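# Find cabinet drawers with broken interlocks and leave them open

## Task

The tool cabinet has four drawers and an interlock that should stop the other three from opening whenever one is pulled out. On some drawers this part has come loose, which you cannot see while the drawers are closed. Work out which drawers have the broken interlock. Finish with each of those drawers pulled out at least a hand's width, and with every drawer whose interlock works fully closed. The drawers must stay that way on their own, not because the robot is holding them.

## Robot and tools

Robot: two xArm6 arms, each with a parallel gripper. They are called left_arm and right_arm. These are names only and say nothing about which side of a picture an arm appears on.

Frame: every position is in one shared scene frame, in metres. The origin is on the table top midway between the arms. +x points out over the table, +z points up, and left_arm sits on the +y side. The arm bases (URDF root links) are at left_arm (-0.042, +0.271, 0) with quat_wxyz (+0.999, 0, 0, +0.047), and right_arm (+0.005, -0.279, 0) with quat_wxyz (+1.000, 0, 0, +0.030).

Tool execute_actions. Its argument "actions" is a list that is empty or holds a single item.
- An empty list [] commands nothing and only reports the current state.
- A motion item {"rows": [[...]], "steps": N} has N from 1 to 15 and defaults to 15. Each control step is 1/30 s. One row is applied per step, and if there are fewer rows than steps the final row repeats.
- A wait item {"steps": N} has no rows and N up to 300. It returns once N steps have passed since the last result, and your reply time counts toward those steps.
- The optional "pictures" boolean decides whether camera images come back. By default they do.
A call that is refused sends nothing to the robot.

Row layout: a single list of 14 plain numbers, always covering both arms, even if only one of them should move. First come left_arm's 6 joints and its opening, then right_arm's 6 joints and its opening. The joints are absolute target angles in radians, the same values the Joint positions line reports. They are not offsets. Column order and stated ranges for each arm: waist -6.283 to 6.283, shoulder -2.059 to 2.094, elbow -3.927 to 0.192, forearm roll -6.283 to 6.283, wrist pitch -1.693 to 3.142, wrist roll -6.283 to 6.283. A call is refused if any target lies more than 0.010 rad outside its range and is also further out than that joint's last reported angle. The true end of a joint can differ from the stated one by up to 0.010 rad. A target beyond the true end is clipped to that end, and the result then says "joint sent to its limit", possibly about an earlier action that is still running. If that line is missing, it does not prove the joint has more room. The opening is a scale from -1 (closed) to +1 (fully open), not a distance.

Motion limits: joint targets change at no more than 3.14 rad/s, and it takes 0.16 s to reach that speed from rest. All joints of an arm are timed so that they arrive together. On each step, a target is held within 0.623 rad of the joint's measured angle. If a step's targets would move the gripper more than 70 mm from where it is measured to be, that arm's targets are pulled back. To travel far, send several actions in sequence. Between calls the arms keep heading for the last row sent. They stop doing so once they have barely moved for a moment, blocked motion included, or once any arm has a HELD step. After that, only a new action makes them move on or push harder.

Result lines:
- The state line shows each arm's gripper pose (end_effector_position in m, end_effector_quat_wxyz) and its linear and angular velocities, in the scene frame. This reported hand position can be off, more so at long reach.
- Joint positions and Joint velocities have one block per arm: the joints in column order, then the finger-pad gap in metres (0.084 when fully open).
- grip_measured is the finger opening on the command scale.
- Joint torques are total drive output, which includes gravity, an offset, a scale factor and noise. Do not read them as pure contact force.
- "joint command not followed" means a clearance check changed or blocked joint targets on some steps. HELD marks steps on which some of your row was not sent.
- MOTOR HOT warns at 65 °C. An OVER-TEMPERATURE FAULT at 80 °C applies the brakes to that arm until it cools.

Gripper geometry: the fingers point along the gripper's +z axis and close along its y axis. end_effector_position (link pinch) is about 2 cm behind the fingertips when the fingers are closed. While closing, the fingertips move roughly 10 mm further along +z. To keep hold of a handle, command an opening clearly below grip_measured. The further below, the harder the squeeze, up to about 24 N per pad. A fast close can squeeze harder.

Avoid the following:
- Letting the arms collide or press on each other.
- Slamming drawers, hard hits, very hard pushes, slips and drops.
- Torque faults. If contact torque reaches a joint's limit, the arm stops, backs that joint off, holds for 10 s and skips the rest of the call. Limits in N m: waist 47, shoulder 47, elbow 28.2, forearm roll 28.2, wrist pitch 18.8, wrist roll 18.8.
- Long periods of heavy holding, which heat the motors.
A drawer that will not move is probably locked by a working interlock, so do not force it.

Cameras: cam_head_left, cam_head_right, cam_high, cam_low, cam_left_wrist and cam_right_wrist, each 896x504. Calibration is given in OpenCV conventions: K, distortion D, and T_world_to_cam, which maps the scene frame into the camera frame. This calibration may be slightly off. Each wrist camera's pose follows from its arm's joint readings.

Tool zoom_image: {"camera": name, "region": [x0, y0, x1, y1]} gives a closer look at a region of that camera's latest image. The region is in pixels measured from the top-left corner, and may be at most 504x504.

Tool read_manual: {"section": "licences"} returns the URDF licence texts and does not move anything.

Call it only when the drawers stay correct by themselves. Its result reports success and the next scene's task. Replying with no tool call ends everything that remains.

Each tool is called after "Emit:" as name([rows], argument=value, ...), one row to a line, values as JSON.

## Session

Emit:
execute_actions(actions=[])

Scene clock: 0.00 s of 6600.00 s.
left_arm: end_effector_position=(+0.2093, +0.2925, +0.3294) grip_measured=+1.00 end_effector_quat_wxyz=(+0.403, +0.320, +0.857, +0.037) end_effector_velocity=(+0.000, -0.000, +0.000) end_effector_angular_velocity=(-0.001, -0.000, -0.001) | right_arm: end_effector_position=(+0.0741, -0.4794, +0.2362) grip_measured=+1.00 end_effector_quat_wxyz=(-0.088, +0.941, -0.042, +0.325) end_effector_velocity=(+0.000, +0.000, -0.000) end_effector_angular_velocity=(+0.001, -0.001, +0.001)
Joint positions: left_arm=[ 0.546 -1.584 -0.201 -0.658  1.263 -1.753  0.084] | right_arm=[-1.991 -0.803 -0.423  0.559  1.637 -1.922  0.084]
Joint velocities: left_arm=[-0.     0.    -0.    -0.001  0.     0.     0.   ] | right_arm=[-0.    -0.     0.001  0.     0.001 -0.001  0.   ]
Joint torques (N m, as the arm reports them, + toward a larger angle): no reading
Motor temperatures (°C, as the motors report them): left_arm=[32 34 36 35 35 36] | right_arm=[35 35 32 32 41 32]

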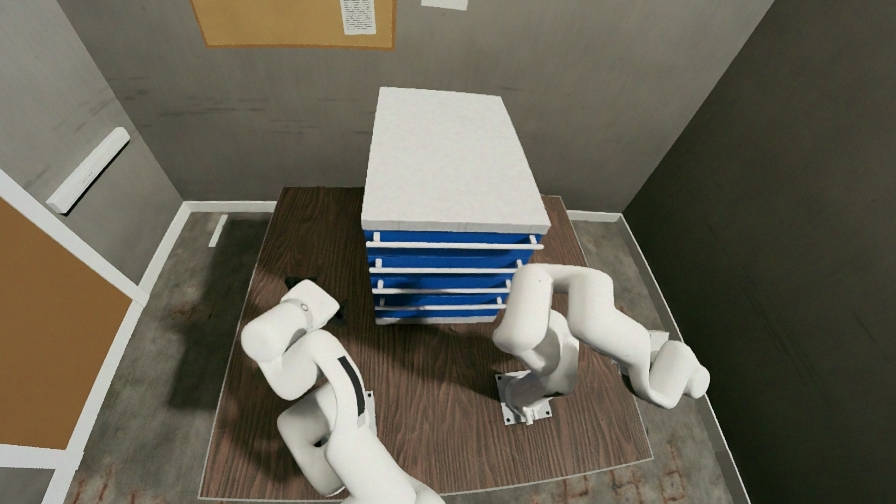

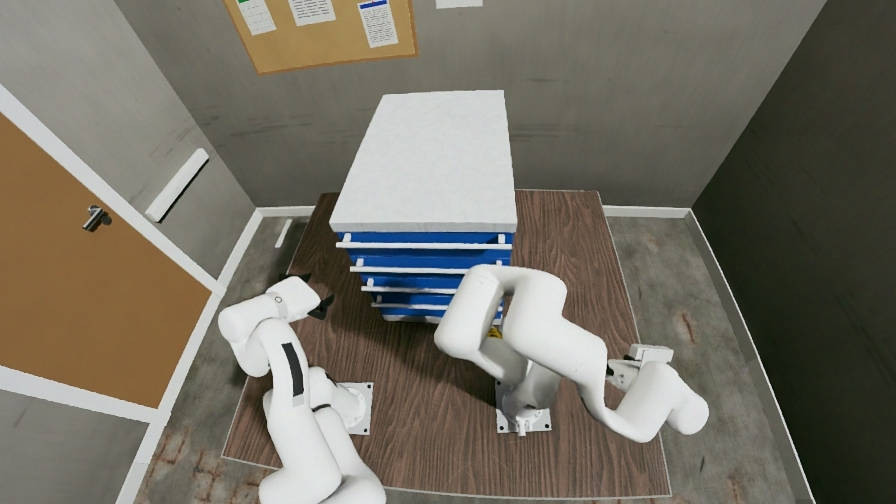

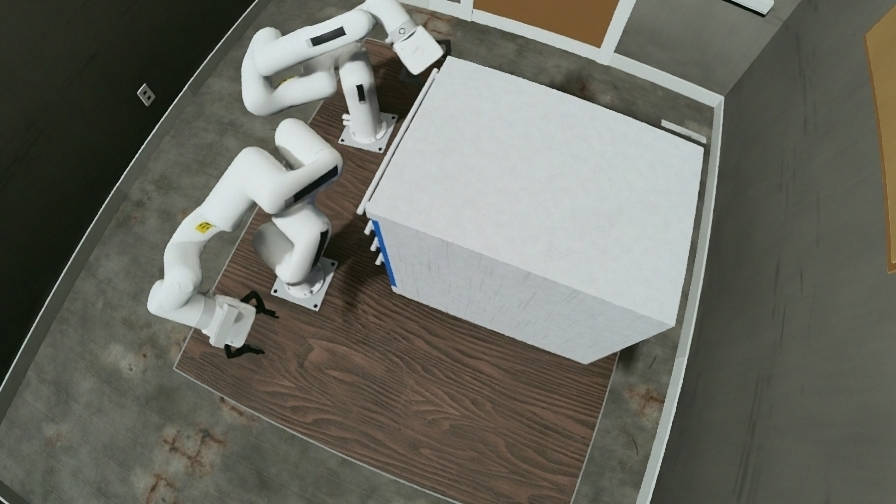

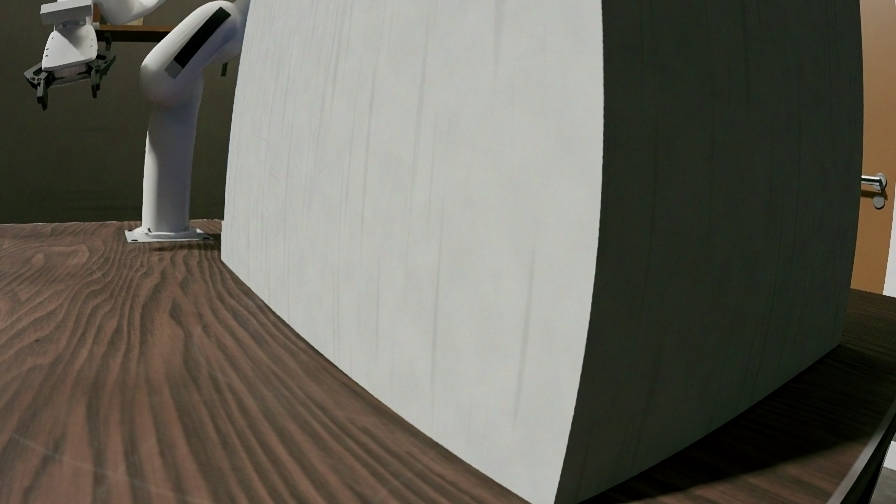

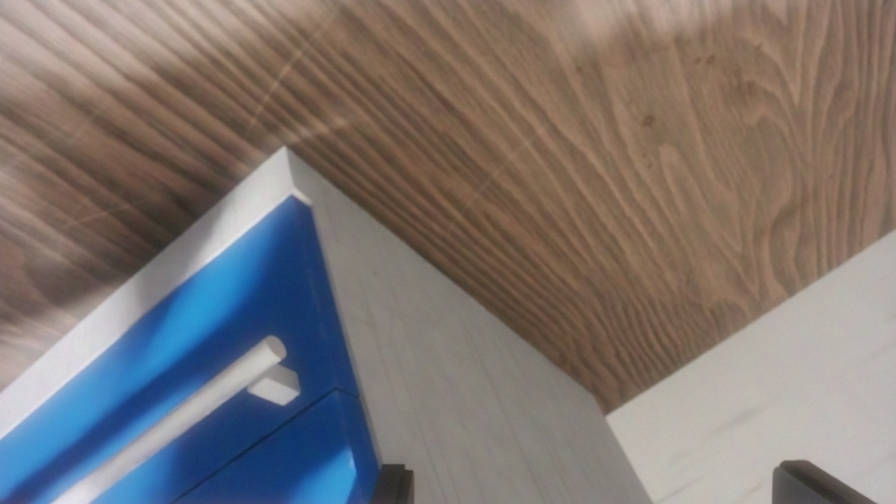

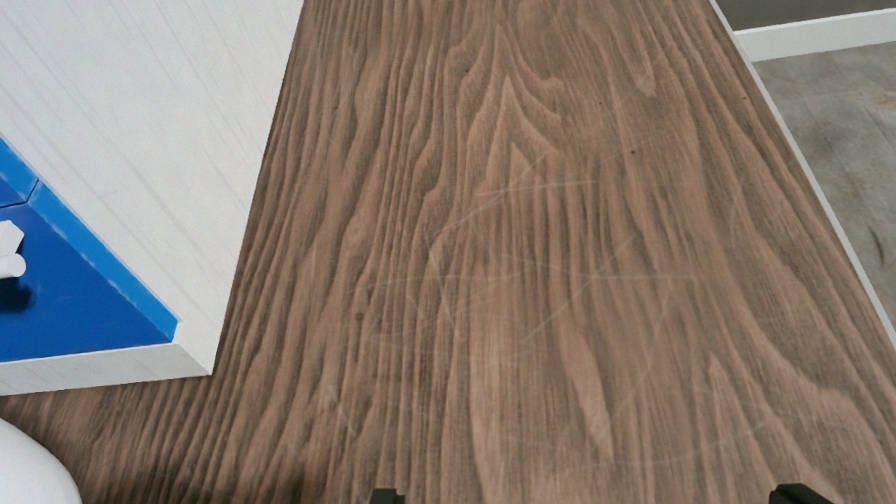

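Emit:
zoom_image(camera="cam_head_left", region=[340, 200, 570, 340])

Emit:
zoom_image(camera="cam_head_right", region=[310, 200, 540, 340])

Emit:
zoom_image(camera="cam_high", region=[320, 40, 520, 310])

Region (340, 200, 570, 340) of cam_head_left's 896x504 image, scaled by 2.191, with more detail than that image has; it fills the top 307 rows of this view, and the rest is white.

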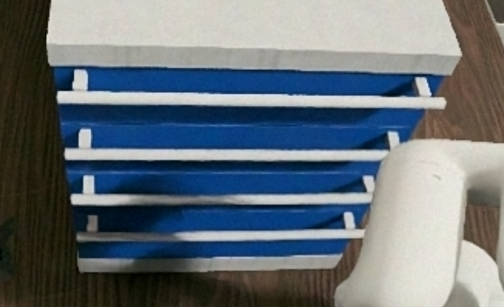

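Region (310, 200, 540, 340) of cam_head_right's 896x504 image, scaled by 2.191, with more detail than that image has; it fills the top 307 rows of this view, and the rest is white.

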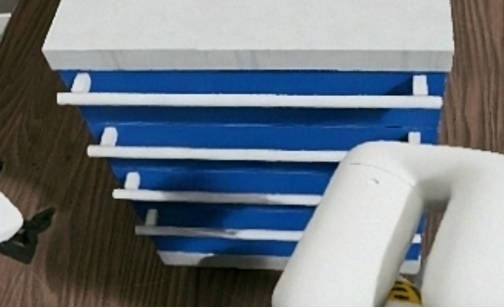

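Region (320, 40, 520, 310) of cam_high's 896x504 image, scaled by 1.867, with more detail than that image has; it fills the left 373 columns of this view, and the rest is white.

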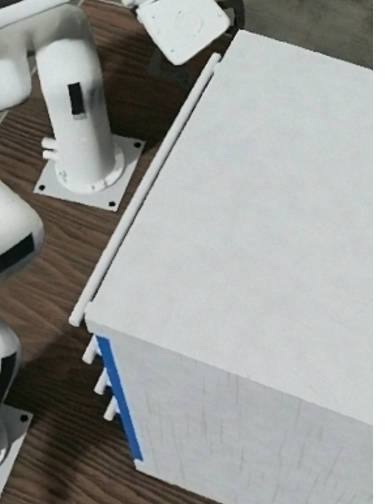

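Emit:
execute_actions([
  {"rows": [[1.8,-0.65,-0.28,0.2,1.7,-2.8,1, -3.0,-0.4,-0.37,-0.15,1.7,-1.87,1]], "steps": 15},
], pictures=false)

Emit:
execute_actions([
  {"rows": [[3.876,-0.647,-0.28,1.068,2.142,-3.935,1, -4.041,-0.01,-0.32,-0.867,1.789,-1.82,1]], "steps": 15},
], pictures=false)

Emit:
execute_actions([
  {"steps": 20},
])

Scene clock: 110.47 s of 6600.00 s.
left_arm: end_effector_position=(+0.0801, +0.3884, +0.1936) grip_measured=+1.00 end_effector_quat_wxyz=(+0.060, -0.093, +0.988, -0.111) end_effector_velocity=(-0.401, +0.082, -0.203) end_effector_angular_velocity=(-0.981, +1.636, +2.026) | right_arm: end_effector_position=(-0.0583, -0.3731, +0.1628) grip_measured=+1.00 end_effector_quat_wxyz=(-0.259, +0.890, -0.275, +0.253) end_effector_velocity=(-0.197, +0.325, -0.077) end_effector_angular_velocity=(+0.936, -0.007, -1.019)
Joint positions: left_arm=[ 0.999 -1.135 -0.245 -0.223  1.505 -2.207  0.084] | right_arm=[-2.514 -0.554 -0.39   0.128  1.676 -1.89   0.084]
Joint velocities: left_arm=[ 1.163  1.039 -0.072  0.896  0.412 -1.159 -0.   ] | right_arm=[-1.477  0.465  0.056 -0.845  0.072  0.061  0.   ]
Joint torques (N m, as the arm reports them, + toward a larger angle): left_arm=[  0.46   0.65 -22.58  -0.59  -0.84  -0.6 ] | right_arm=[ -2.92  -5.19 -13.92   0.48   0.29  -0.15]
Motor temperatures (°C, as the motors report them): left_arm=[32 34 41 35 35 36] | right_arm=[35 35 39 32 41 32]
Steps of this call (steps 1 to 90: nothing new was sent; then 106.97 s passed at rest; steps 91 to 105: all 15 steps of this action). Readings (joint positions):
91: left_arm=[0.546 -1.584 -0.201 -0.657 1.263 -1.754] | right_arm=[-1.991 -0.803 -0.423 0.559 1.637 -1.922]
92: left_arm=[0.554 -1.576 -0.203 -0.648 1.270 -1.764] | right_arm=[-1.999 -0.798 -0.423 0.550 1.639 -1.922]
94: left_arm=[0.614 -1.517 -0.213 -0.587 1.313 -1.825] | right_arm=[-2.060 -0.760 -0.420 0.488 1.645 -1.916]
98: left_arm=[0.754 -1.377 -0.225 -0.449 1.398 -1.962] | right_arm=[-2.209 -0.673 -0.406 0.344 1.657 -1.906]
105: the state above

Scene clock: 110.97 s of 6600.00 s.
left_arm: end_effector_position=(+0.0374, +0.3867, +0.1772) grip_measured=+1.00 end_effector_quat_wxyz=(-0.018, -0.194, +0.969, -0.150) end_effector_velocity=(-0.002, -0.000, -0.002) end_effector_angular_velocity=(-0.007, +0.006, +0.007) | right_arm: end_effector_position=(-0.0583, -0.3732, +0.1629) grip_measured=+1.00 end_effector_quat_wxyz=(-0.259, +0.891, -0.275, +0.253) end_effector_velocity=(-0.000, +0.001, -0.000) end_effector_angular_velocity=(+0.003, -0.002, -0.003)
Joint positions: left_arm=[ 1.109 -1.046 -0.251 -0.129  1.571 -2.317  0.084] | right_arm=[-2.513 -0.554 -0.39   0.129  1.676 -1.89   0.084]
Joint velocities: left_arm=[ 0.006  0.006  0.003  0.002 -0.001 -0.001  0.   ] | right_arm=[-0.004  0.002  0.    -0.001  0.001  0.     0.   ]
Joint torques (N m, as the arm reports them, + toward a larger angle): left_arm=[ -0.96   0.28 -22.26  -0.19  -0.46  -0.35] | right_arm=[ -1.88  -5.07 -14.54   0.48  -0.19  -0.18]
Motor temperatures (°C, as the motors report them): left_arm=[32 34 41 35 35 36] | right_arm=[35 35 39 32 41 32]
A step of this action was HELD (marked below), so the robot has no last target. An arm can still carry out its HELD step.
Steps of this call (steps 1 to 15: all 15 steps of this action). Readings (joint positions):
1: left_arm=[1.039 -1.101 -0.247 -0.193 1.519 -2.247] | right_arm=[-2.524 -0.549 -0.388 0.125 1.676 -1.890] HELD
2: left_arm=[1.076 -1.070 -0.249 -0.161 1.540 -2.283] | right_arm=[-2.519 -0.551 -0.388 0.127 1.676 -1.890] HELD
3: left_arm=[1.110 -1.045 -0.251 -0.129 1.572 -2.317] | right_arm=[-2.515 -0.553 -0.390 0.128 1.676 -1.890] HELD
4: left_arm=[1.117 -1.040 -0.247 -0.124 1.574 -2.318] | right_arm=[-2.513 -0.554 -0.391 0.129 1.676 -1.890] HELD
5: left_arm=[1.113 -1.043 -0.248 -0.127 1.573 -2.317] | right_arm=[-2.512 -0.555 -0.391 0.129 1.676 -1.890] HELD
6: left_arm=[1.110 -1.046 -0.250 -0.129 1.572 -2.317] | right_arm=[-2.512 -0.555 -0.391 0.129 1.676 -1.890] HELD
7: left_arm=[1.108 -1.047 -0.252 -0.129 1.572 -2.316] | right_arm=[-2.512 -0.555 -0.391 0.129 1.676 -1.890] HELD
8: left_arm=[1.108 -1.047 -0.252 -0.130 1.572 -2.316] | right_arm=[-2.512 -0.555 -0.391 0.129 1.676 -1.890] HELD
9: left_arm=[1.108 -1.047 -0.252 -0.130 1.571 -2.316] | right_arm=[-2.512 -0.554 -0.391 0.129 1.676 -1.890] HELD
10: left_arm=[1.108 -1.047 -0.252 -0.130 1.571 -2.316] | right_arm=[-2.512 -0.554 -0.390 0.129 1.676 -1.890] HELD
11: left_arm=[1.108 -1.047 -0.252 -0.130 1.571 -2.316] | right_arm=[-2.513 -0.554 -0.390 0.129 1.676 -1.890] HELD
12: left_arm=[1.108 -1.047 -0.251 -0.129 1.571 -2.316] | right_arm=[-2.513 -0.554 -0.390 0.129 1.676 -1.890] HELD
13: left_arm=[1.108 -1.046 -0.251 -0.129 1.571 -2.316] | right_arm=[-2.513 -0.554 -0.390 0.129 1.676 -1.890] HELD
14: left_arm=[1.109 -1.046 -0.251 -0.129 1.571 -2.317] | right_arm=[-2.513 -0.554 -0.390 0.129 1.676 -1.890] HELD
15: the state above HELD
joint command not followed: on one or more control steps a check withheld the commanded joint targets of the left arm, and it was not sent them on those steps. On the call's last step the targets were still withheld.
cause: the commanded joint targets would bring two parts of the arm too close to each other (its gripper and another part of the arm, with joints 2 (shoulder) to 6 (wrist roll) between them); next, command targets that bring no two parts of the arm closer together.
joint command not followed: on one or more control steps a check withheld the commanded joint targets of the right arm, and it was not sent them on those steps. On the call's last step the targets were still withheld.
cause: the commanded joint targets would bring two parts of the arm too close to each other (its gripper and another part of the arm, with joints 2 (shoulder) to 6 (wrist roll) between them); next, command targets that bring no two parts of the arm closer together.

Scene clock: 111.63 s of 6600.00 s.
left_arm: end_effector_position=(+0.0372, +0.3867, +0.1771) grip_measured=+1.00 end_effector_quat_wxyz=(-0.018, -0.195, +0.969, -0.150) end_effector_velocity=(+0.000, +0.000, -0.000) end_effector_angular_velocity=(+0.001, +0.000, -0.000) | right_arm: end_effector_position=(-0.0583, -0.3731, +0.1628) grip_measured=+1.00 end_effector_quat_wxyz=(-0.259, +0.890, -0.275, +0.253) end_effector_velocity=(-0.000, +0.000, +0.000) end_effector_angular_velocity=(+0.001, -0.000, +0.000)
Joint positions: left_arm=[ 1.11  -1.045 -0.251 -0.129  1.572 -2.317  0.084] | right_arm=[-2.514 -0.554 -0.39   0.128  1.676 -1.89   0.084]
Joint velocities: left_arm=[-0.001  0.     0.001  0.    -0.002 -0.    -0.   ] | right_arm=[ 0.    -0.    -0.    -0.     0.001  0.     0.   ]
Joint torques (N m, as the arm reports them, + toward a larger angle): left_arm=[ -0.85  -0.08 -22.31  -0.38  -0.51  -0.3 ] | right_arm=[ -2.28  -5.28 -14.42   0.53  -0.01  -0.23]
Motor temperatures (°C, as the motors report them): left_arm=[32 34 41 35 35 36] | right_arm=[35 35 39 32 41 32]
Steps of this call (steps 1 to 20: nothing new was sent). Readings (joint positions):
1: left_arm=[1.109 -1.046 -0.251 -0.129 1.572 -2.317] | right_arm=[-2.513 -0.554 -0.390 0.129 1.676 -1.890]
2: left_arm=[1.109 -1.046 -0.251 -0.129 1.572 -2.317] | right_arm=[-2.513 -0.554 -0.390 0.128 1.676 -1.890]
4: left_arm=[1.109 -1.046 -0.251 -0.129 1.572 -2.317] | right_arm=[-2.513 -0.554 -0.390 0.128 1.676 -1.890]
8: left_arm=[1.110 -1.045 -0.251 -0.129 1.572 -2.317] | right_arm=[-2.514 -0.554 -0.390 0.128 1.676 -1.890]
20: the state above
camera_calibration (this result's frames):
cam_left_wrist: T_world_to_cam=[[-0.382812, 0.877514, -0.288833, -0.242821], [0.923086, 0.375846, -0.0815652, -0.103364], [0.036982, -0.297842, -0.953899, 0.414566], [0, 0, 0, 1]] pos_world=[-0.0128726, 0.375403, 0.316889]
cam_right_wrist: T_world_to_cam=[[-0.359695, -0.723605, -0.589081, -0.163341], [-0.721159, 0.616204, -0.31658, 0.30508], [0.592072, 0.310949, -0.743479, 0.404317], [0, 0, 0, 1]] pos_world=[-0.0781269, -0.431907, 0.300962]

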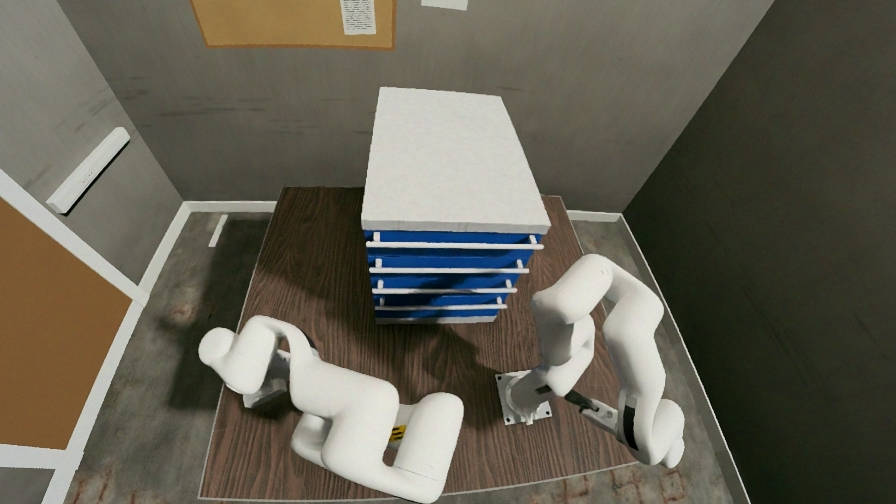

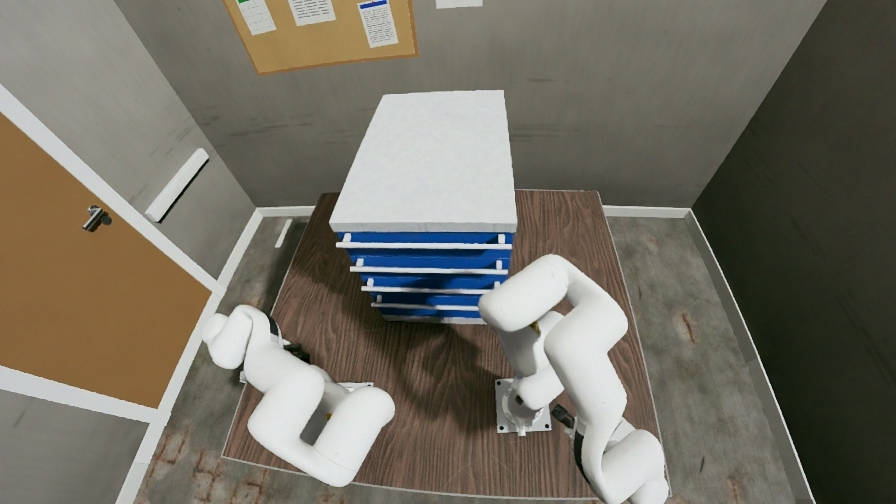

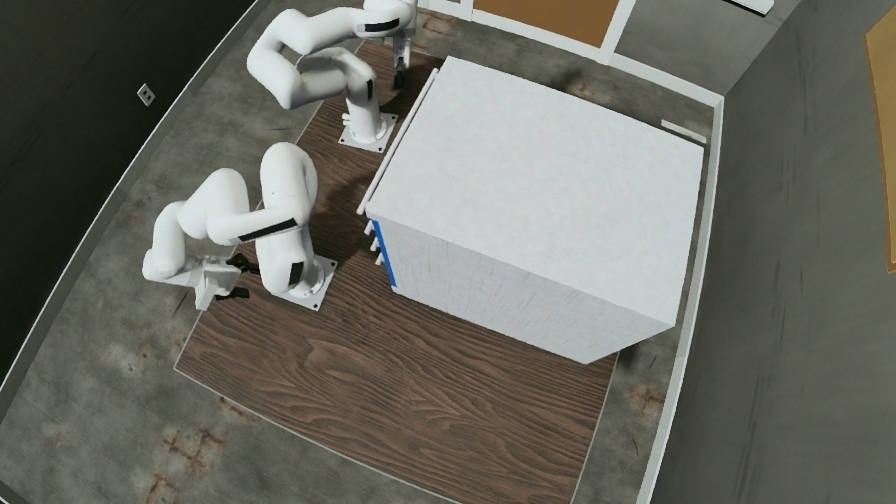

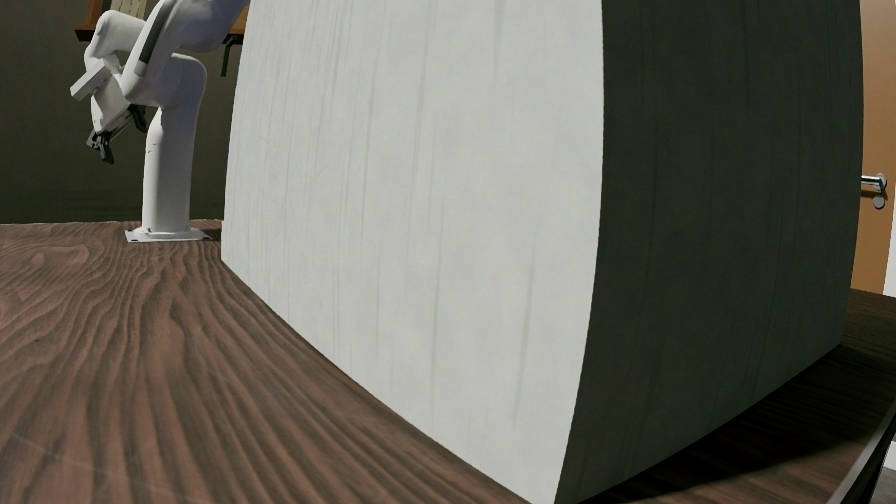

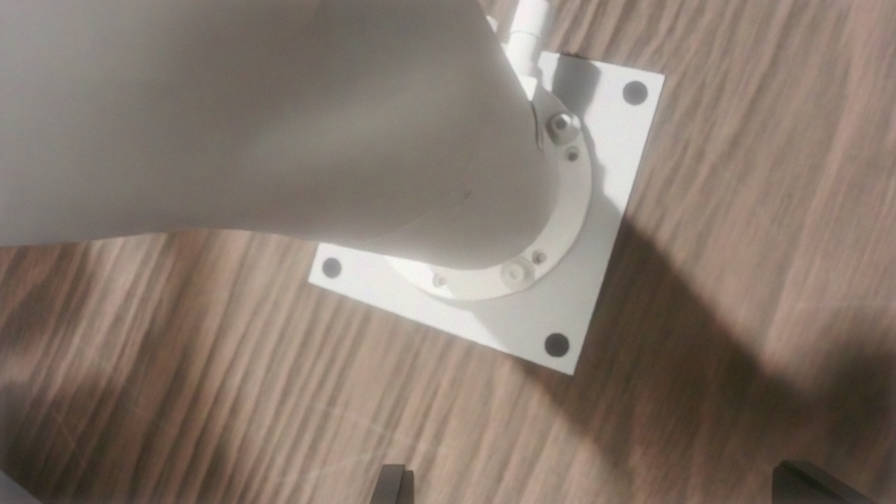

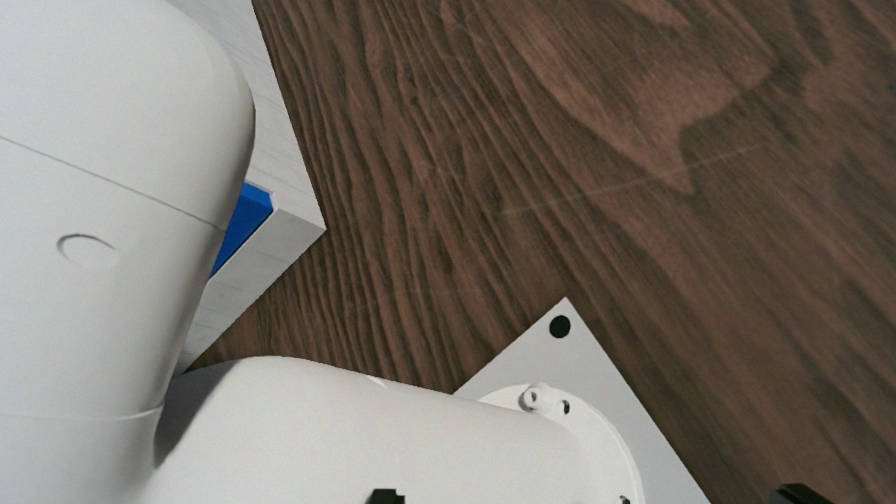

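Emit:
execute_actions([
  {"rows": [[1.6,-1.0,-0.28,0.3,0.9,-2.6,1, -2.8,-0.5,-0.45,-0.3,0.9,-1.85,1]], "steps": 12},
], pictures=false)

Emit:
execute_actions([
  {"rows": [[2.6,-0.65,-0.28,1.07,1.0,-3.3,1, -3.4,-0.3,-0.5,-0.87,1.0,-1.82,1]], "steps": 15},
], pictures=false)

Emit:
execute_actions([
  {"steps": 12},
], pictures=false)

Emit:
execute_actions([
  {"rows": [[3.876,-0.647,-0.28,1.068,2.142,-3.935,1, -4.041,-0.01,-0.32,-0.867,1.789,-1.82,1]], "steps": 15},
], pictures=false)

Emit:
execute_actions([
  {"steps": 30},
])

Scene clock: 116.33 s of 6600.00 s.
left_arm: end_effector_position=(+0.0130, +0.4334, +0.1789) grip_measured=+1.00 end_effector_quat_wxyz=(-0.020, -0.268, +0.960, -0.074) end_effector_velocity=(-0.132, +0.220, +0.025) end_effector_angular_velocity=(+0.721, +0.268, +0.663) | right_arm: end_effector_position=(-0.1049, -0.3714, +0.1501) grip_measured=+1.00 end_effector_quat_wxyz=(-0.227, +0.906, -0.302, +0.189) end_effector_velocity=(-0.229, +0.008, -0.048) end_effector_angular_velocity=(-0.094, +0.744, -0.087)
Joint positions: left_arm=[ 1.209 -1.036 -0.257 -0.042  1.44  -2.374  0.084] | right_arm=[-2.571 -0.543 -0.402  0.042  1.544 -1.882  0.084]
Joint velocities: left_arm=[ 0.479  0.044 -0.029  0.417 -0.652 -0.275  0.   ] | right_arm=[-0.27   0.05  -0.057 -0.402 -0.652  0.037  0.   ]
Joint torques (N m, as the arm reports them, + toward a larger angle): left_arm=[ -0.69   0.05 -22.43  -0.2   -0.81  -0.44] | right_arm=[ -1.93  -4.95 -14.63   0.03  -0.59  -0.38]
Motor temperatures (°C, as the motors report them): left_arm=[32 34 41 35 35 36] | right_arm=[35 35 39 32 41 32]
Steps of this call (steps 1 to 90: nothing new was sent; then 1.30 s passed at rest; steps 91 to 102: all 12 steps of this action). Readings (joint positions):
91: left_arm=[1.110 -1.045 -0.251 -0.129 1.571 -2.317] | right_arm=[-2.514 -0.554 -0.390 0.128 1.675 -1.890]
92: left_arm=[1.111 -1.045 -0.251 -0.128 1.570 -2.318] | right_arm=[-2.514 -0.553 -0.390 0.127 1.674 -1.890]
94: left_arm=[1.117 -1.044 -0.251 -0.122 1.561 -2.322] | right_arm=[-2.518 -0.553 -0.391 0.121 1.665 -1.889]
98: left_arm=[1.151 -1.041 -0.253 -0.092 1.518 -2.341] | right_arm=[-2.538 -0.549 -0.395 0.092 1.622 -1.887]
102: the state above

Scene clock: 116.83 s of 6600.00 s.
left_arm: end_effector_position=(-0.1096, +0.4841, +0.1702) grip_measured=+1.00 end_effector_quat_wxyz=(-0.129, -0.498, +0.857, +0.028) end_effector_velocity=(-0.285, +0.014, -0.006) end_effector_angular_velocity=(+0.149, +0.665, +1.020) | right_arm: end_effector_position=(-0.2177, -0.2933, +0.1363) grip_measured=+1.00 end_effector_quat_wxyz=(-0.228, +0.890, -0.391, +0.053) end_effector_velocity=(-0.175, +0.236, +0.000) end_effector_angular_velocity=(+0.388, +0.410, -0.192)
Joint positions: left_arm=[ 1.527 -0.884 -0.267  0.271  1.233 -2.675  0.084] | right_arm=[-2.869 -0.446 -0.443 -0.267  1.299 -1.856  0.084]
Joint velocities: left_arm=[ 0.703  0.296 -0.016  0.703 -0.296 -0.7    0.   ] | right_arm=[-0.67   0.185 -0.073 -0.702 -0.375  0.046 -0.   ]
Joint torques (N m, as the arm reports them, + toward a larger angle): left_arm=[ -0.87  -3.14 -22.64   0.03  -0.8   -0.22] | right_arm=[ -1.11  -7.72 -14.97  -0.07  -0.83  -0.31]
Motor temperatures (°C, as the motors report them): left_arm=[32 34 41 35 35 36] | right_arm=[35 35 39 32 41 32]
Steps of this call (steps 1 to 15: all 15 steps of this action). Readings (joint positions):
1: left_arm=[1.225 -1.034 -0.258 -0.028 1.418 -2.384] | right_arm=[-2.581 -0.541 -0.404 0.028 1.522 -1.881]
2: left_arm=[1.243 -1.031 -0.259 -0.012 1.397 -2.396] | right_arm=[-2.592 -0.538 -0.407 0.014 1.500 -1.879]
4: left_arm=[1.280 -1.014 -0.261 0.024 1.364 -2.429] | right_arm=[-2.624 -0.527 -0.412 -0.021 1.464 -1.876]
8: left_arm=[1.365 -0.964 -0.263 0.109 1.312 -2.513] | right_arm=[-2.708 -0.496 -0.424 -0.105 1.399 -1.868]
15: the state above

Scene clock: 117.23 s of 6600.00 s.
left_arm: end_effector_position=(-0.2187, +0.4667, +0.1752) grip_measured=+1.00 end_effector_quat_wxyz=(-0.230, -0.635, +0.732, +0.086) end_effector_velocity=(-0.248, -0.095, +0.026) end_effector_angular_velocity=(+0.025, +0.577, +0.725) | right_arm: end_effector_position=(-0.2710, -0.1966, +0.1419) grip_measured=+1.00 end_effector_quat_wxyz=(-0.271, +0.863, -0.425, -0.031) end_effector_velocity=(-0.095, +0.248, +0.022) end_effector_angular_velocity=(+0.398, +0.243, -0.051)
Joint positions: left_arm=[ 1.809 -0.79  -0.272  0.551  1.14  -2.922  0.084] | right_arm=[-3.119 -0.377 -0.47  -0.55   1.158 -1.839  0.084]
Joint velocities: left_arm=[ 0.704  0.181 -0.01   0.66  -0.18  -0.483  0.   ] | right_arm=[-0.618  0.171 -0.065 -0.705 -0.347  0.041  0.   ]
Joint torques (N m, as the arm reports them, + toward a larger angle): left_arm=[ -0.67  -4.56 -22.13   0.03  -0.47  -0.4 ] | right_arm=[ -2.    -8.55 -14.74   0.26  -0.78  -0.12]
Motor temperatures (°C, as the motors report them): left_arm=[32 34 41 35 35 36] | right_arm=[35 35 39 32 41 32]
Steps of this call (steps 1 to 12: the robot went on to your last target). Readings (joint positions):
1: left_arm=[1.550 -0.874 -0.268 0.294 1.224 -2.698] | right_arm=[-2.891 -0.440 -0.445 -0.291 1.287 -1.855]
2: left_arm=[1.574 -0.865 -0.268 0.318 1.214 -2.722] | right_arm=[-2.913 -0.434 -0.448 -0.314 1.275 -1.853]
4: left_arm=[1.621 -0.847 -0.269 0.365 1.197 -2.768] | right_arm=[-2.954 -0.423 -0.452 -0.361 1.251 -1.850]
8: left_arm=[1.715 -0.816 -0.271 0.459 1.166 -2.851] | right_arm=[-3.037 -0.400 -0.461 -0.456 1.205 -1.845]
12: the state above

Scene clock: 117.73 s of 6600.00 s.
left_arm: end_effector_position=(-0.2891, +0.3266, +0.1908) grip_measured=+1.00 end_effector_quat_wxyz=(+0.392, +0.773, -0.499, -0.015) end_effector_velocity=(-0.048, -0.360, +0.069) end_effector_angular_velocity=(-0.529, +0.507, +1.400) | right_arm: end_effector_position=(-0.1528, -0.0916, +0.1246) grip_measured=+1.00 end_effector_quat_wxyz=(-0.416, +0.763, -0.480, +0.125) end_effector_velocity=(+0.330, +0.148, +0.002) end_effector_angular_velocity=(+0.217, -0.876, -0.755)
Joint positions: left_arm=[ 2.127 -0.729 -0.276  0.774  1.384 -3.219  0.084] | right_arm=[-3.421 -0.238 -0.42  -0.7    1.36  -1.83   0.084]
Joint velocities: left_arm=[ 0.701  0.102 -0.006  0.365  0.697 -0.698  0.   ] | right_arm=[-0.702  0.284  0.125 -0.207  0.531  0.012  0.   ]
Joint torques (N m, as the arm reports them, + toward a larger angle): left_arm=[ -1.22  -4.83 -21.31   0.59   0.27  -0.08] | right_arm=[ -2.29 -10.04 -13.04  -0.29   0.32  -0.49]
Motor temperatures (°C, as the motors report them): left_arm=[32 34 41 35 35 36] | right_arm=[35 35 39 32 41 32]
Steps of this call (steps 1 to 15: all 15 steps of this action). Readings (joint positions):
1: left_arm=[1.833 -0.784 -0.273 0.573 1.134 -2.938] | right_arm=[-3.140 -0.372 -0.472 -0.573 1.147 -1.838]
2: left_arm=[1.855 -0.779 -0.273 0.593 1.133 -2.953] | right_arm=[-3.159 -0.366 -0.474 -0.593 1.140 -1.837]
4: left_arm=[1.892 -0.771 -0.274 0.624 1.151 -2.985] | right_arm=[-3.192 -0.351 -0.472 -0.618 1.152 -1.835]
8: left_arm=[1.967 -0.756 -0.274 0.678 1.225 -3.060] | right_arm=[-3.262 -0.312 -0.453 -0.647 1.221 -1.833]
15: the state above

Scene clock: 118.73 s of 6600.00 s.
left_arm: end_effector_position=(-0.1792, +0.0768, +0.2773) grip_measured=+1.00 end_effector_quat_wxyz=(+0.592, +0.778, +0.081, +0.195) end_effector_velocity=(+0.179, -0.118, +0.063) end_effector_angular_velocity=(-0.367, +0.105, +0.899) | right_arm: end_effector_position=(+0.0981, -0.0846, +0.1790) grip_measured=+1.00 end_effector_quat_wxyz=(+0.500, -0.501, +0.501, -0.498) end_effector_velocity=(+0.008, -0.001, +0.007) end_effector_angular_velocity=(-0.001, -0.035, -0.030)
Joint positions: left_arm=[ 2.833 -0.67  -0.279  0.986  1.919 -3.728  0.084] | right_arm=[-4.038 -0.011 -0.321 -0.866  1.787 -1.82   0.084]
Joint velocities: left_arm=[ 0.706  0.029 -0.003  0.106  0.288 -0.267  0.   ] | right_arm=[-0.035  0.01  -0.004 -0.013  0.029  0.     0.   ]
Joint torques (N m, as the arm reports them, + toward a larger angle): left_arm=[ -0.7   -4.45 -19.33   1.58   1.71  -0.32] | right_arm=[ -1.36 -10.19  -7.92  -0.1    1.63  -0.25]
Motor temperatures (°C, as the motors report them): left_arm=[32 34 41 35 35 36] | right_arm=[35 35 39 32 41 32]
Steps of this call (steps 1 to 30: the robot went on to your last target). Readings (joint positions):
1: left_arm=[2.150 -0.726 -0.276 0.786 1.408 -3.243] | right_arm=[-3.445 -0.229 -0.416 -0.707 1.377 -1.830]
2: left_arm=[2.174 -0.722 -0.276 0.797 1.431 -3.266] | right_arm=[-3.468 -0.220 -0.412 -0.714 1.394 -1.829]
4: left_arm=[2.221 -0.716 -0.276 0.819 1.478 -3.313] | right_arm=[-3.515 -0.203 -0.405 -0.726 1.427 -1.828]
8: left_arm=[2.315 -0.706 -0.277 0.858 1.572 -3.406] | right_arm=[-3.609 -0.168 -0.390 -0.751 1.491 -1.827]
30: the state above
camera_calibration (this result's frames):
cam_left_wrist: T_world_to_cam=[[-0.103687, -0.291044, 0.951074, -0.228877], [-0.915676, -0.345393, -0.205524, -0.0186996], [0.388311, -0.892187, -0.230689, 0.333893], [0, 0, 0, 1]] pos_world=[-0.170509, 0.224823, 0.290861]
cam_right_wrist: T_world_to_cam=[[-0.0164187, -0.00755636, -0.999837, 0.211587], [0.00125535, 0.99997, -0.00757798, 0.151508], [0.999864, -0.00137957, -0.0164087, 0.0375], [0, 0, 0, 1]] pos_world=[-0.0342111, -0.149853, 0.213316]

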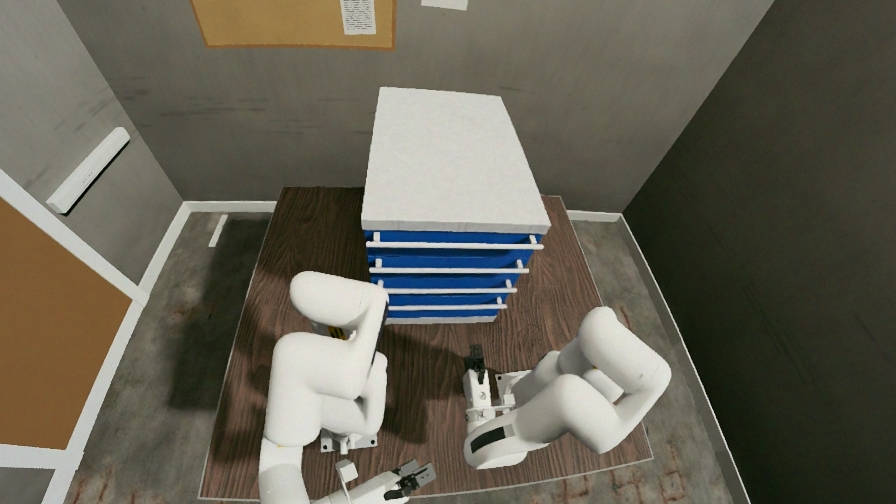

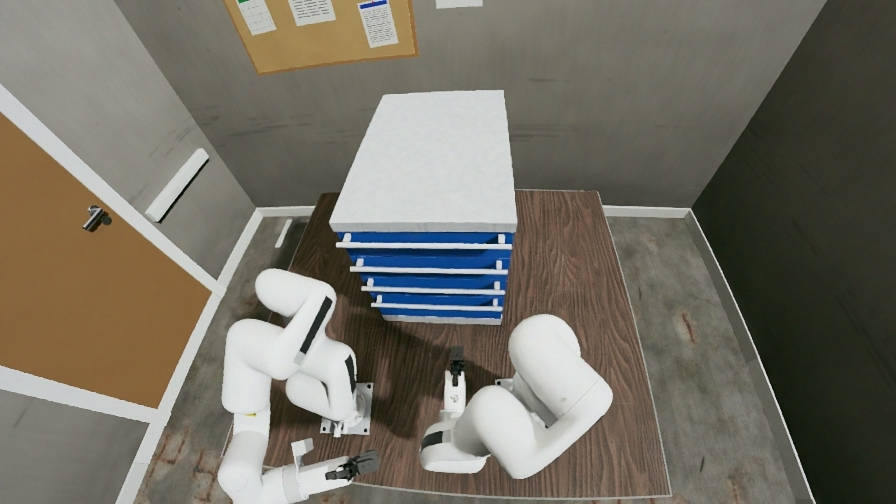

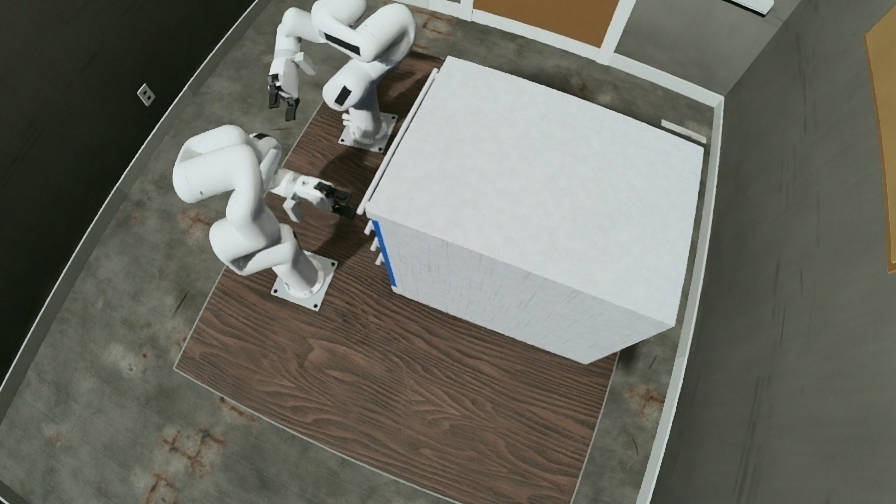

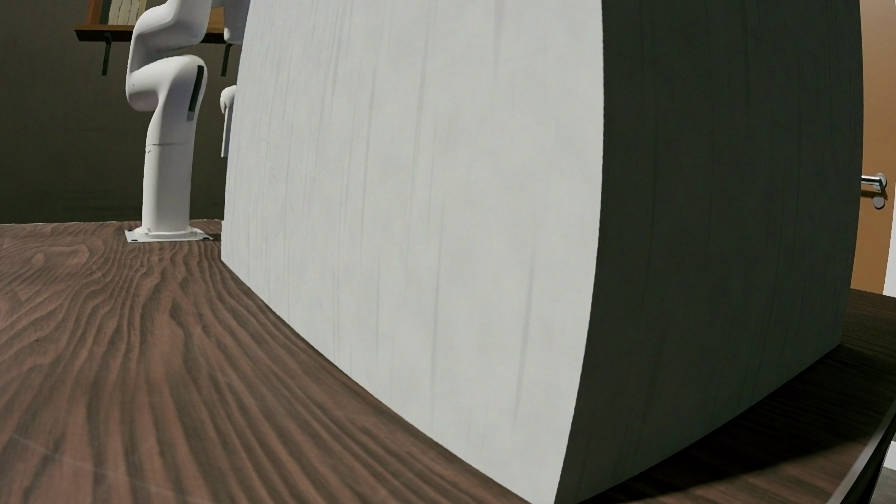

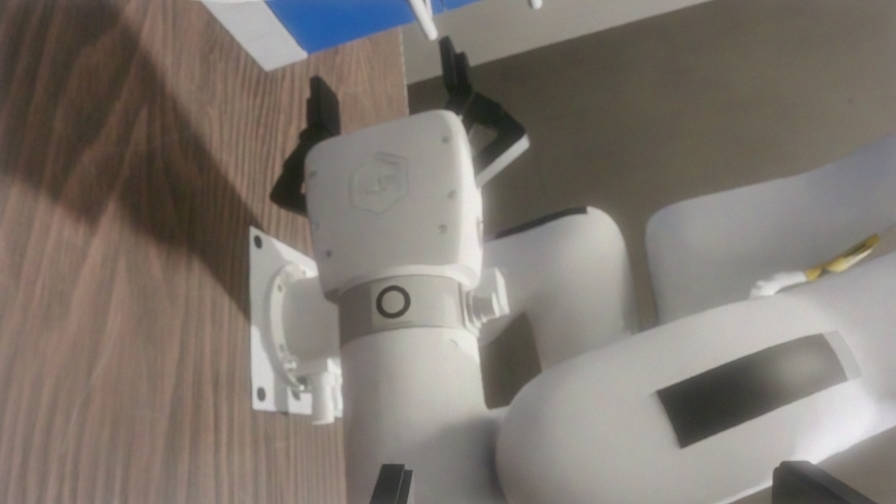

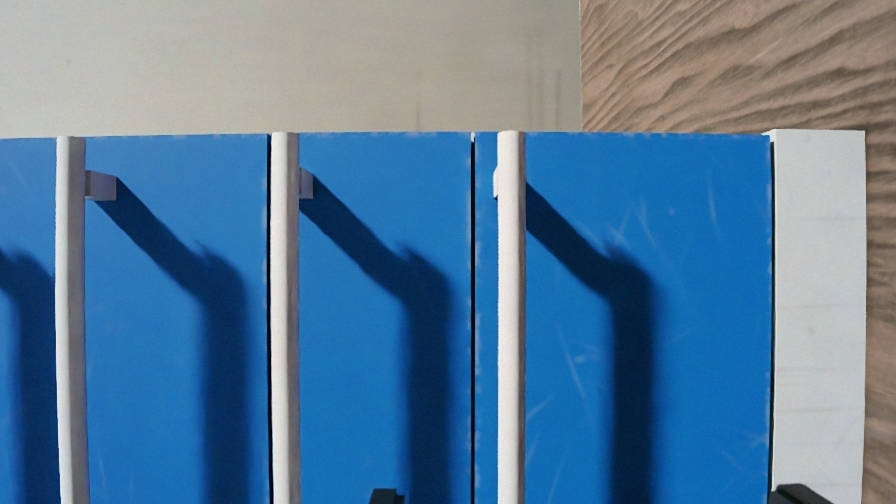

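Emit:
execute_actions(actions=[])

Scene clock: 158.77 s of 6600.00 s.
left_arm: end_effector_position=(+0.0799, +0.0761, +0.3285) grip_measured=+1.00 end_effector_quat_wxyz=(+0.500, +0.500, +0.500, +0.500) end_effector_velocity=(-0.000, -0.000, +0.000) end_effector_angular_velocity=(-0.002, +0.002, -0.000) | right_arm: end_effector_position=(+0.0991, -0.0850, +0.1795) grip_measured=+1.00 end_effector_quat_wxyz=(+0.500, -0.500, +0.500, -0.500) end_effector_velocity=(-0.000, +0.000, +0.000) end_effector_angular_velocity=(+0.001, -0.001, +0.001)
Joint positions: left_arm=[ 3.876 -0.647 -0.28   1.068  2.142 -3.935  0.084] | right_arm=[-4.041 -0.01  -0.32  -0.867  1.789 -1.82   0.084]
Joint velocities: left_arm=[-0.    -0.001 -0.002  0.    -0.    -0.     0.   ] | right_arm=[ 0.    -0.    -0.    -0.001  0.001  0.    -0.   ]
Joint torques (N m, as the arm reports them, + toward a larger angle): left_arm=[ -0.95  -4.57 -18.49   1.38   1.94  -0.14] | right_arm=[-1.83 -9.61 -8.16 -0.05  1.76 -0.16]
Motor temperatures (°C, as the motors report them): left_arm=[32 34 40 35 35 36] | right_arm=[35 36 35 32 41 32]
Steps of this call (steps 1 to 75: the robot went on to your last target; steps 76 to 140: nothing new was sent; then 35.37 s passed at rest). Readings (joint positions):
1: left_arm=[2.856 -0.669 -0.279 0.989 1.929 -3.737] | right_arm=[-4.039 -0.011 -0.321 -0.866 1.787 -1.820]
2: left_arm=[2.880 -0.668 -0.279 0.993 1.938 -3.746] | right_arm=[-4.039 -0.011 -0.321 -0.867 1.788 -1.820]
4: left_arm=[2.927 -0.666 -0.279 0.999 1.955 -3.761] | right_arm=[-4.040 -0.011 -0.321 -0.867 1.788 -1.820]
8: left_arm=[3.021 -0.663 -0.279 1.010 1.985 -3.789] | right_arm=[-4.040 -0.010 -0.320 -0.867 1.789 -1.820]
140: the state above
All arms were judged still, so your last target was given up. Only a new action makes them travel on or press farther. Fingers that are still opening or closing keep moving.
camera_calibration (this result's frames):
cam_left_wrist: T_world_to_cam=[[0.00529996, -0.000747123, 0.999986, -0.297748], [-0.013317, -0.999911, -0.000676487, 0.139206], [0.999897, -0.0133132, -0.00530944, 0.0547538], [0, 0, 0, 1]] pos_world=[-0.0513163, 0.1397, 0.298129]
cam_right_wrist: T_world_to_cam=[[-0.0126808, -0.00857709, -0.999883, 0.211681], [0.00435881, 0.999953, -0.00863298, 0.151847], [0.99991, -0.00446777, -0.0126428, 0.0355147], [0, 0, 0, 1]] pos_world=[-0.0334891, -0.149865, 0.213417]

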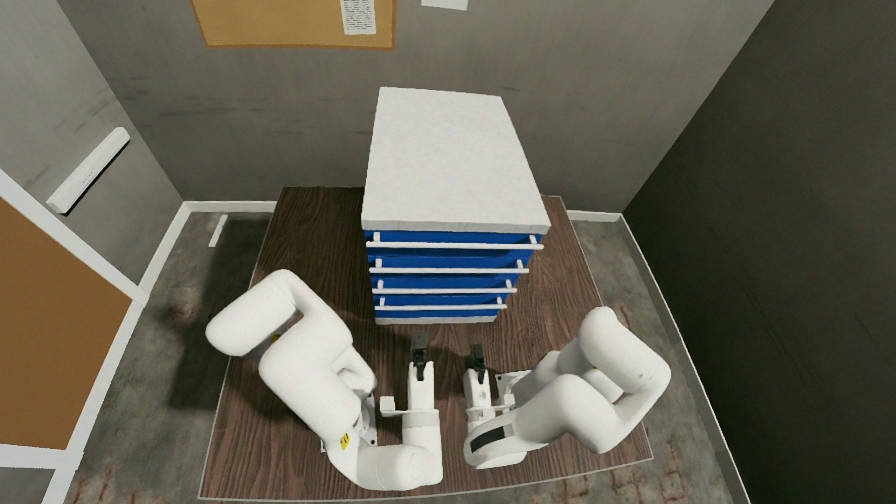

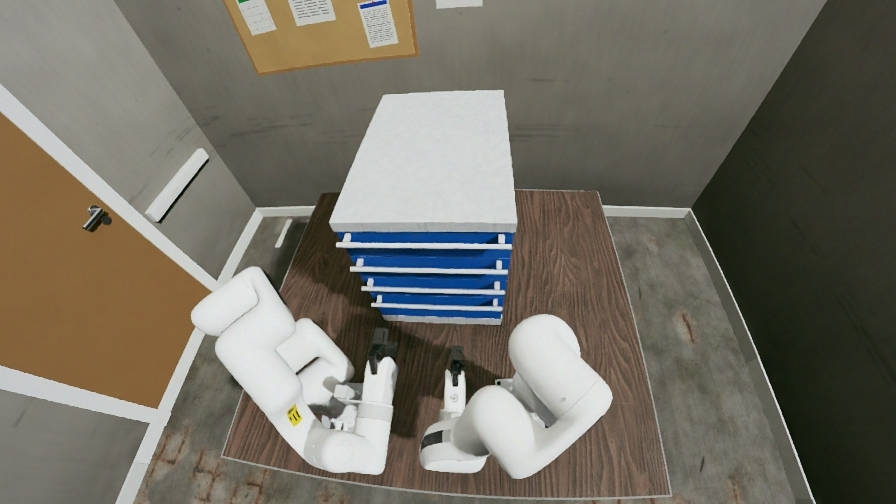

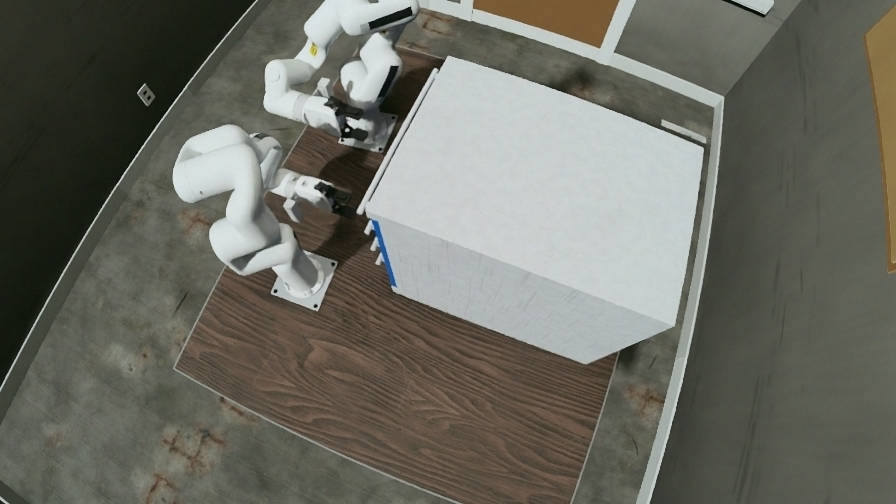

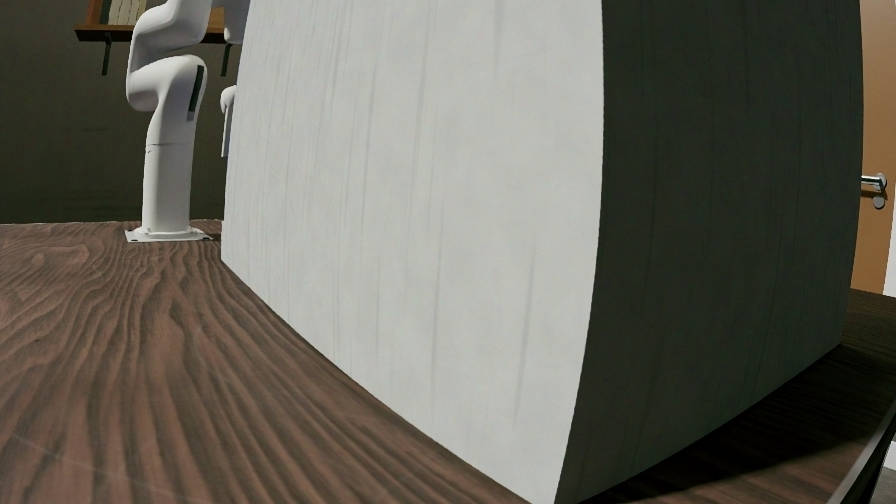

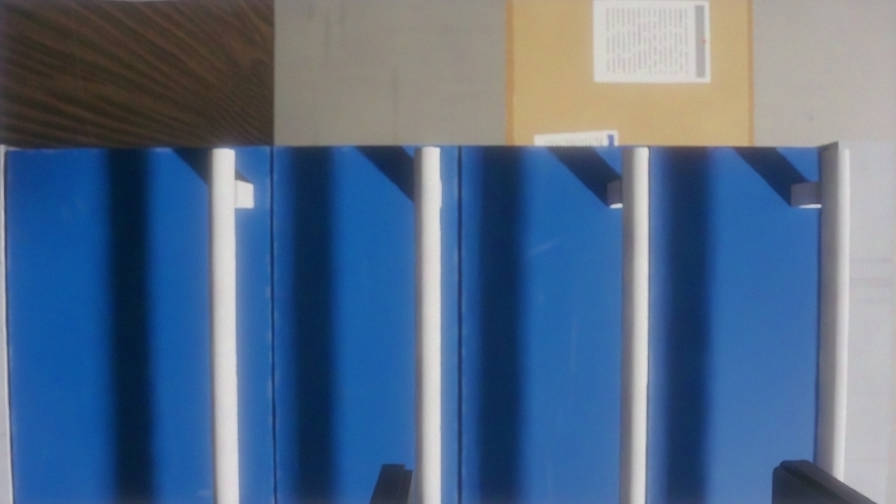

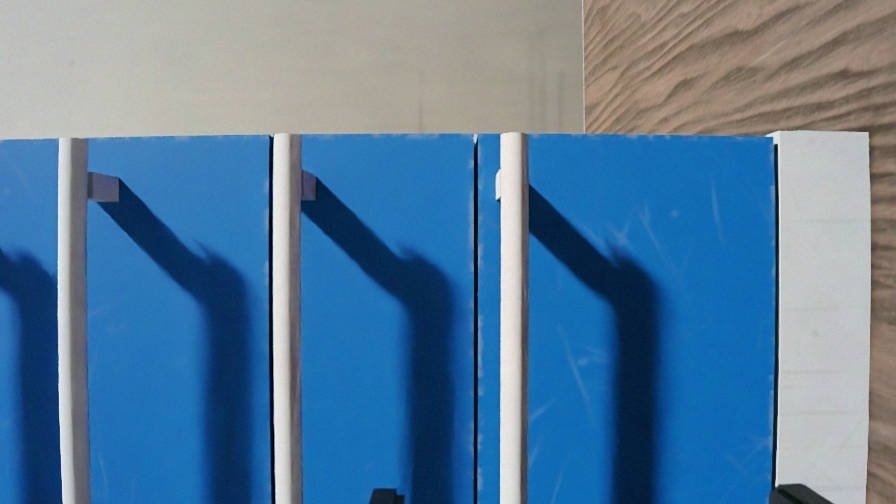

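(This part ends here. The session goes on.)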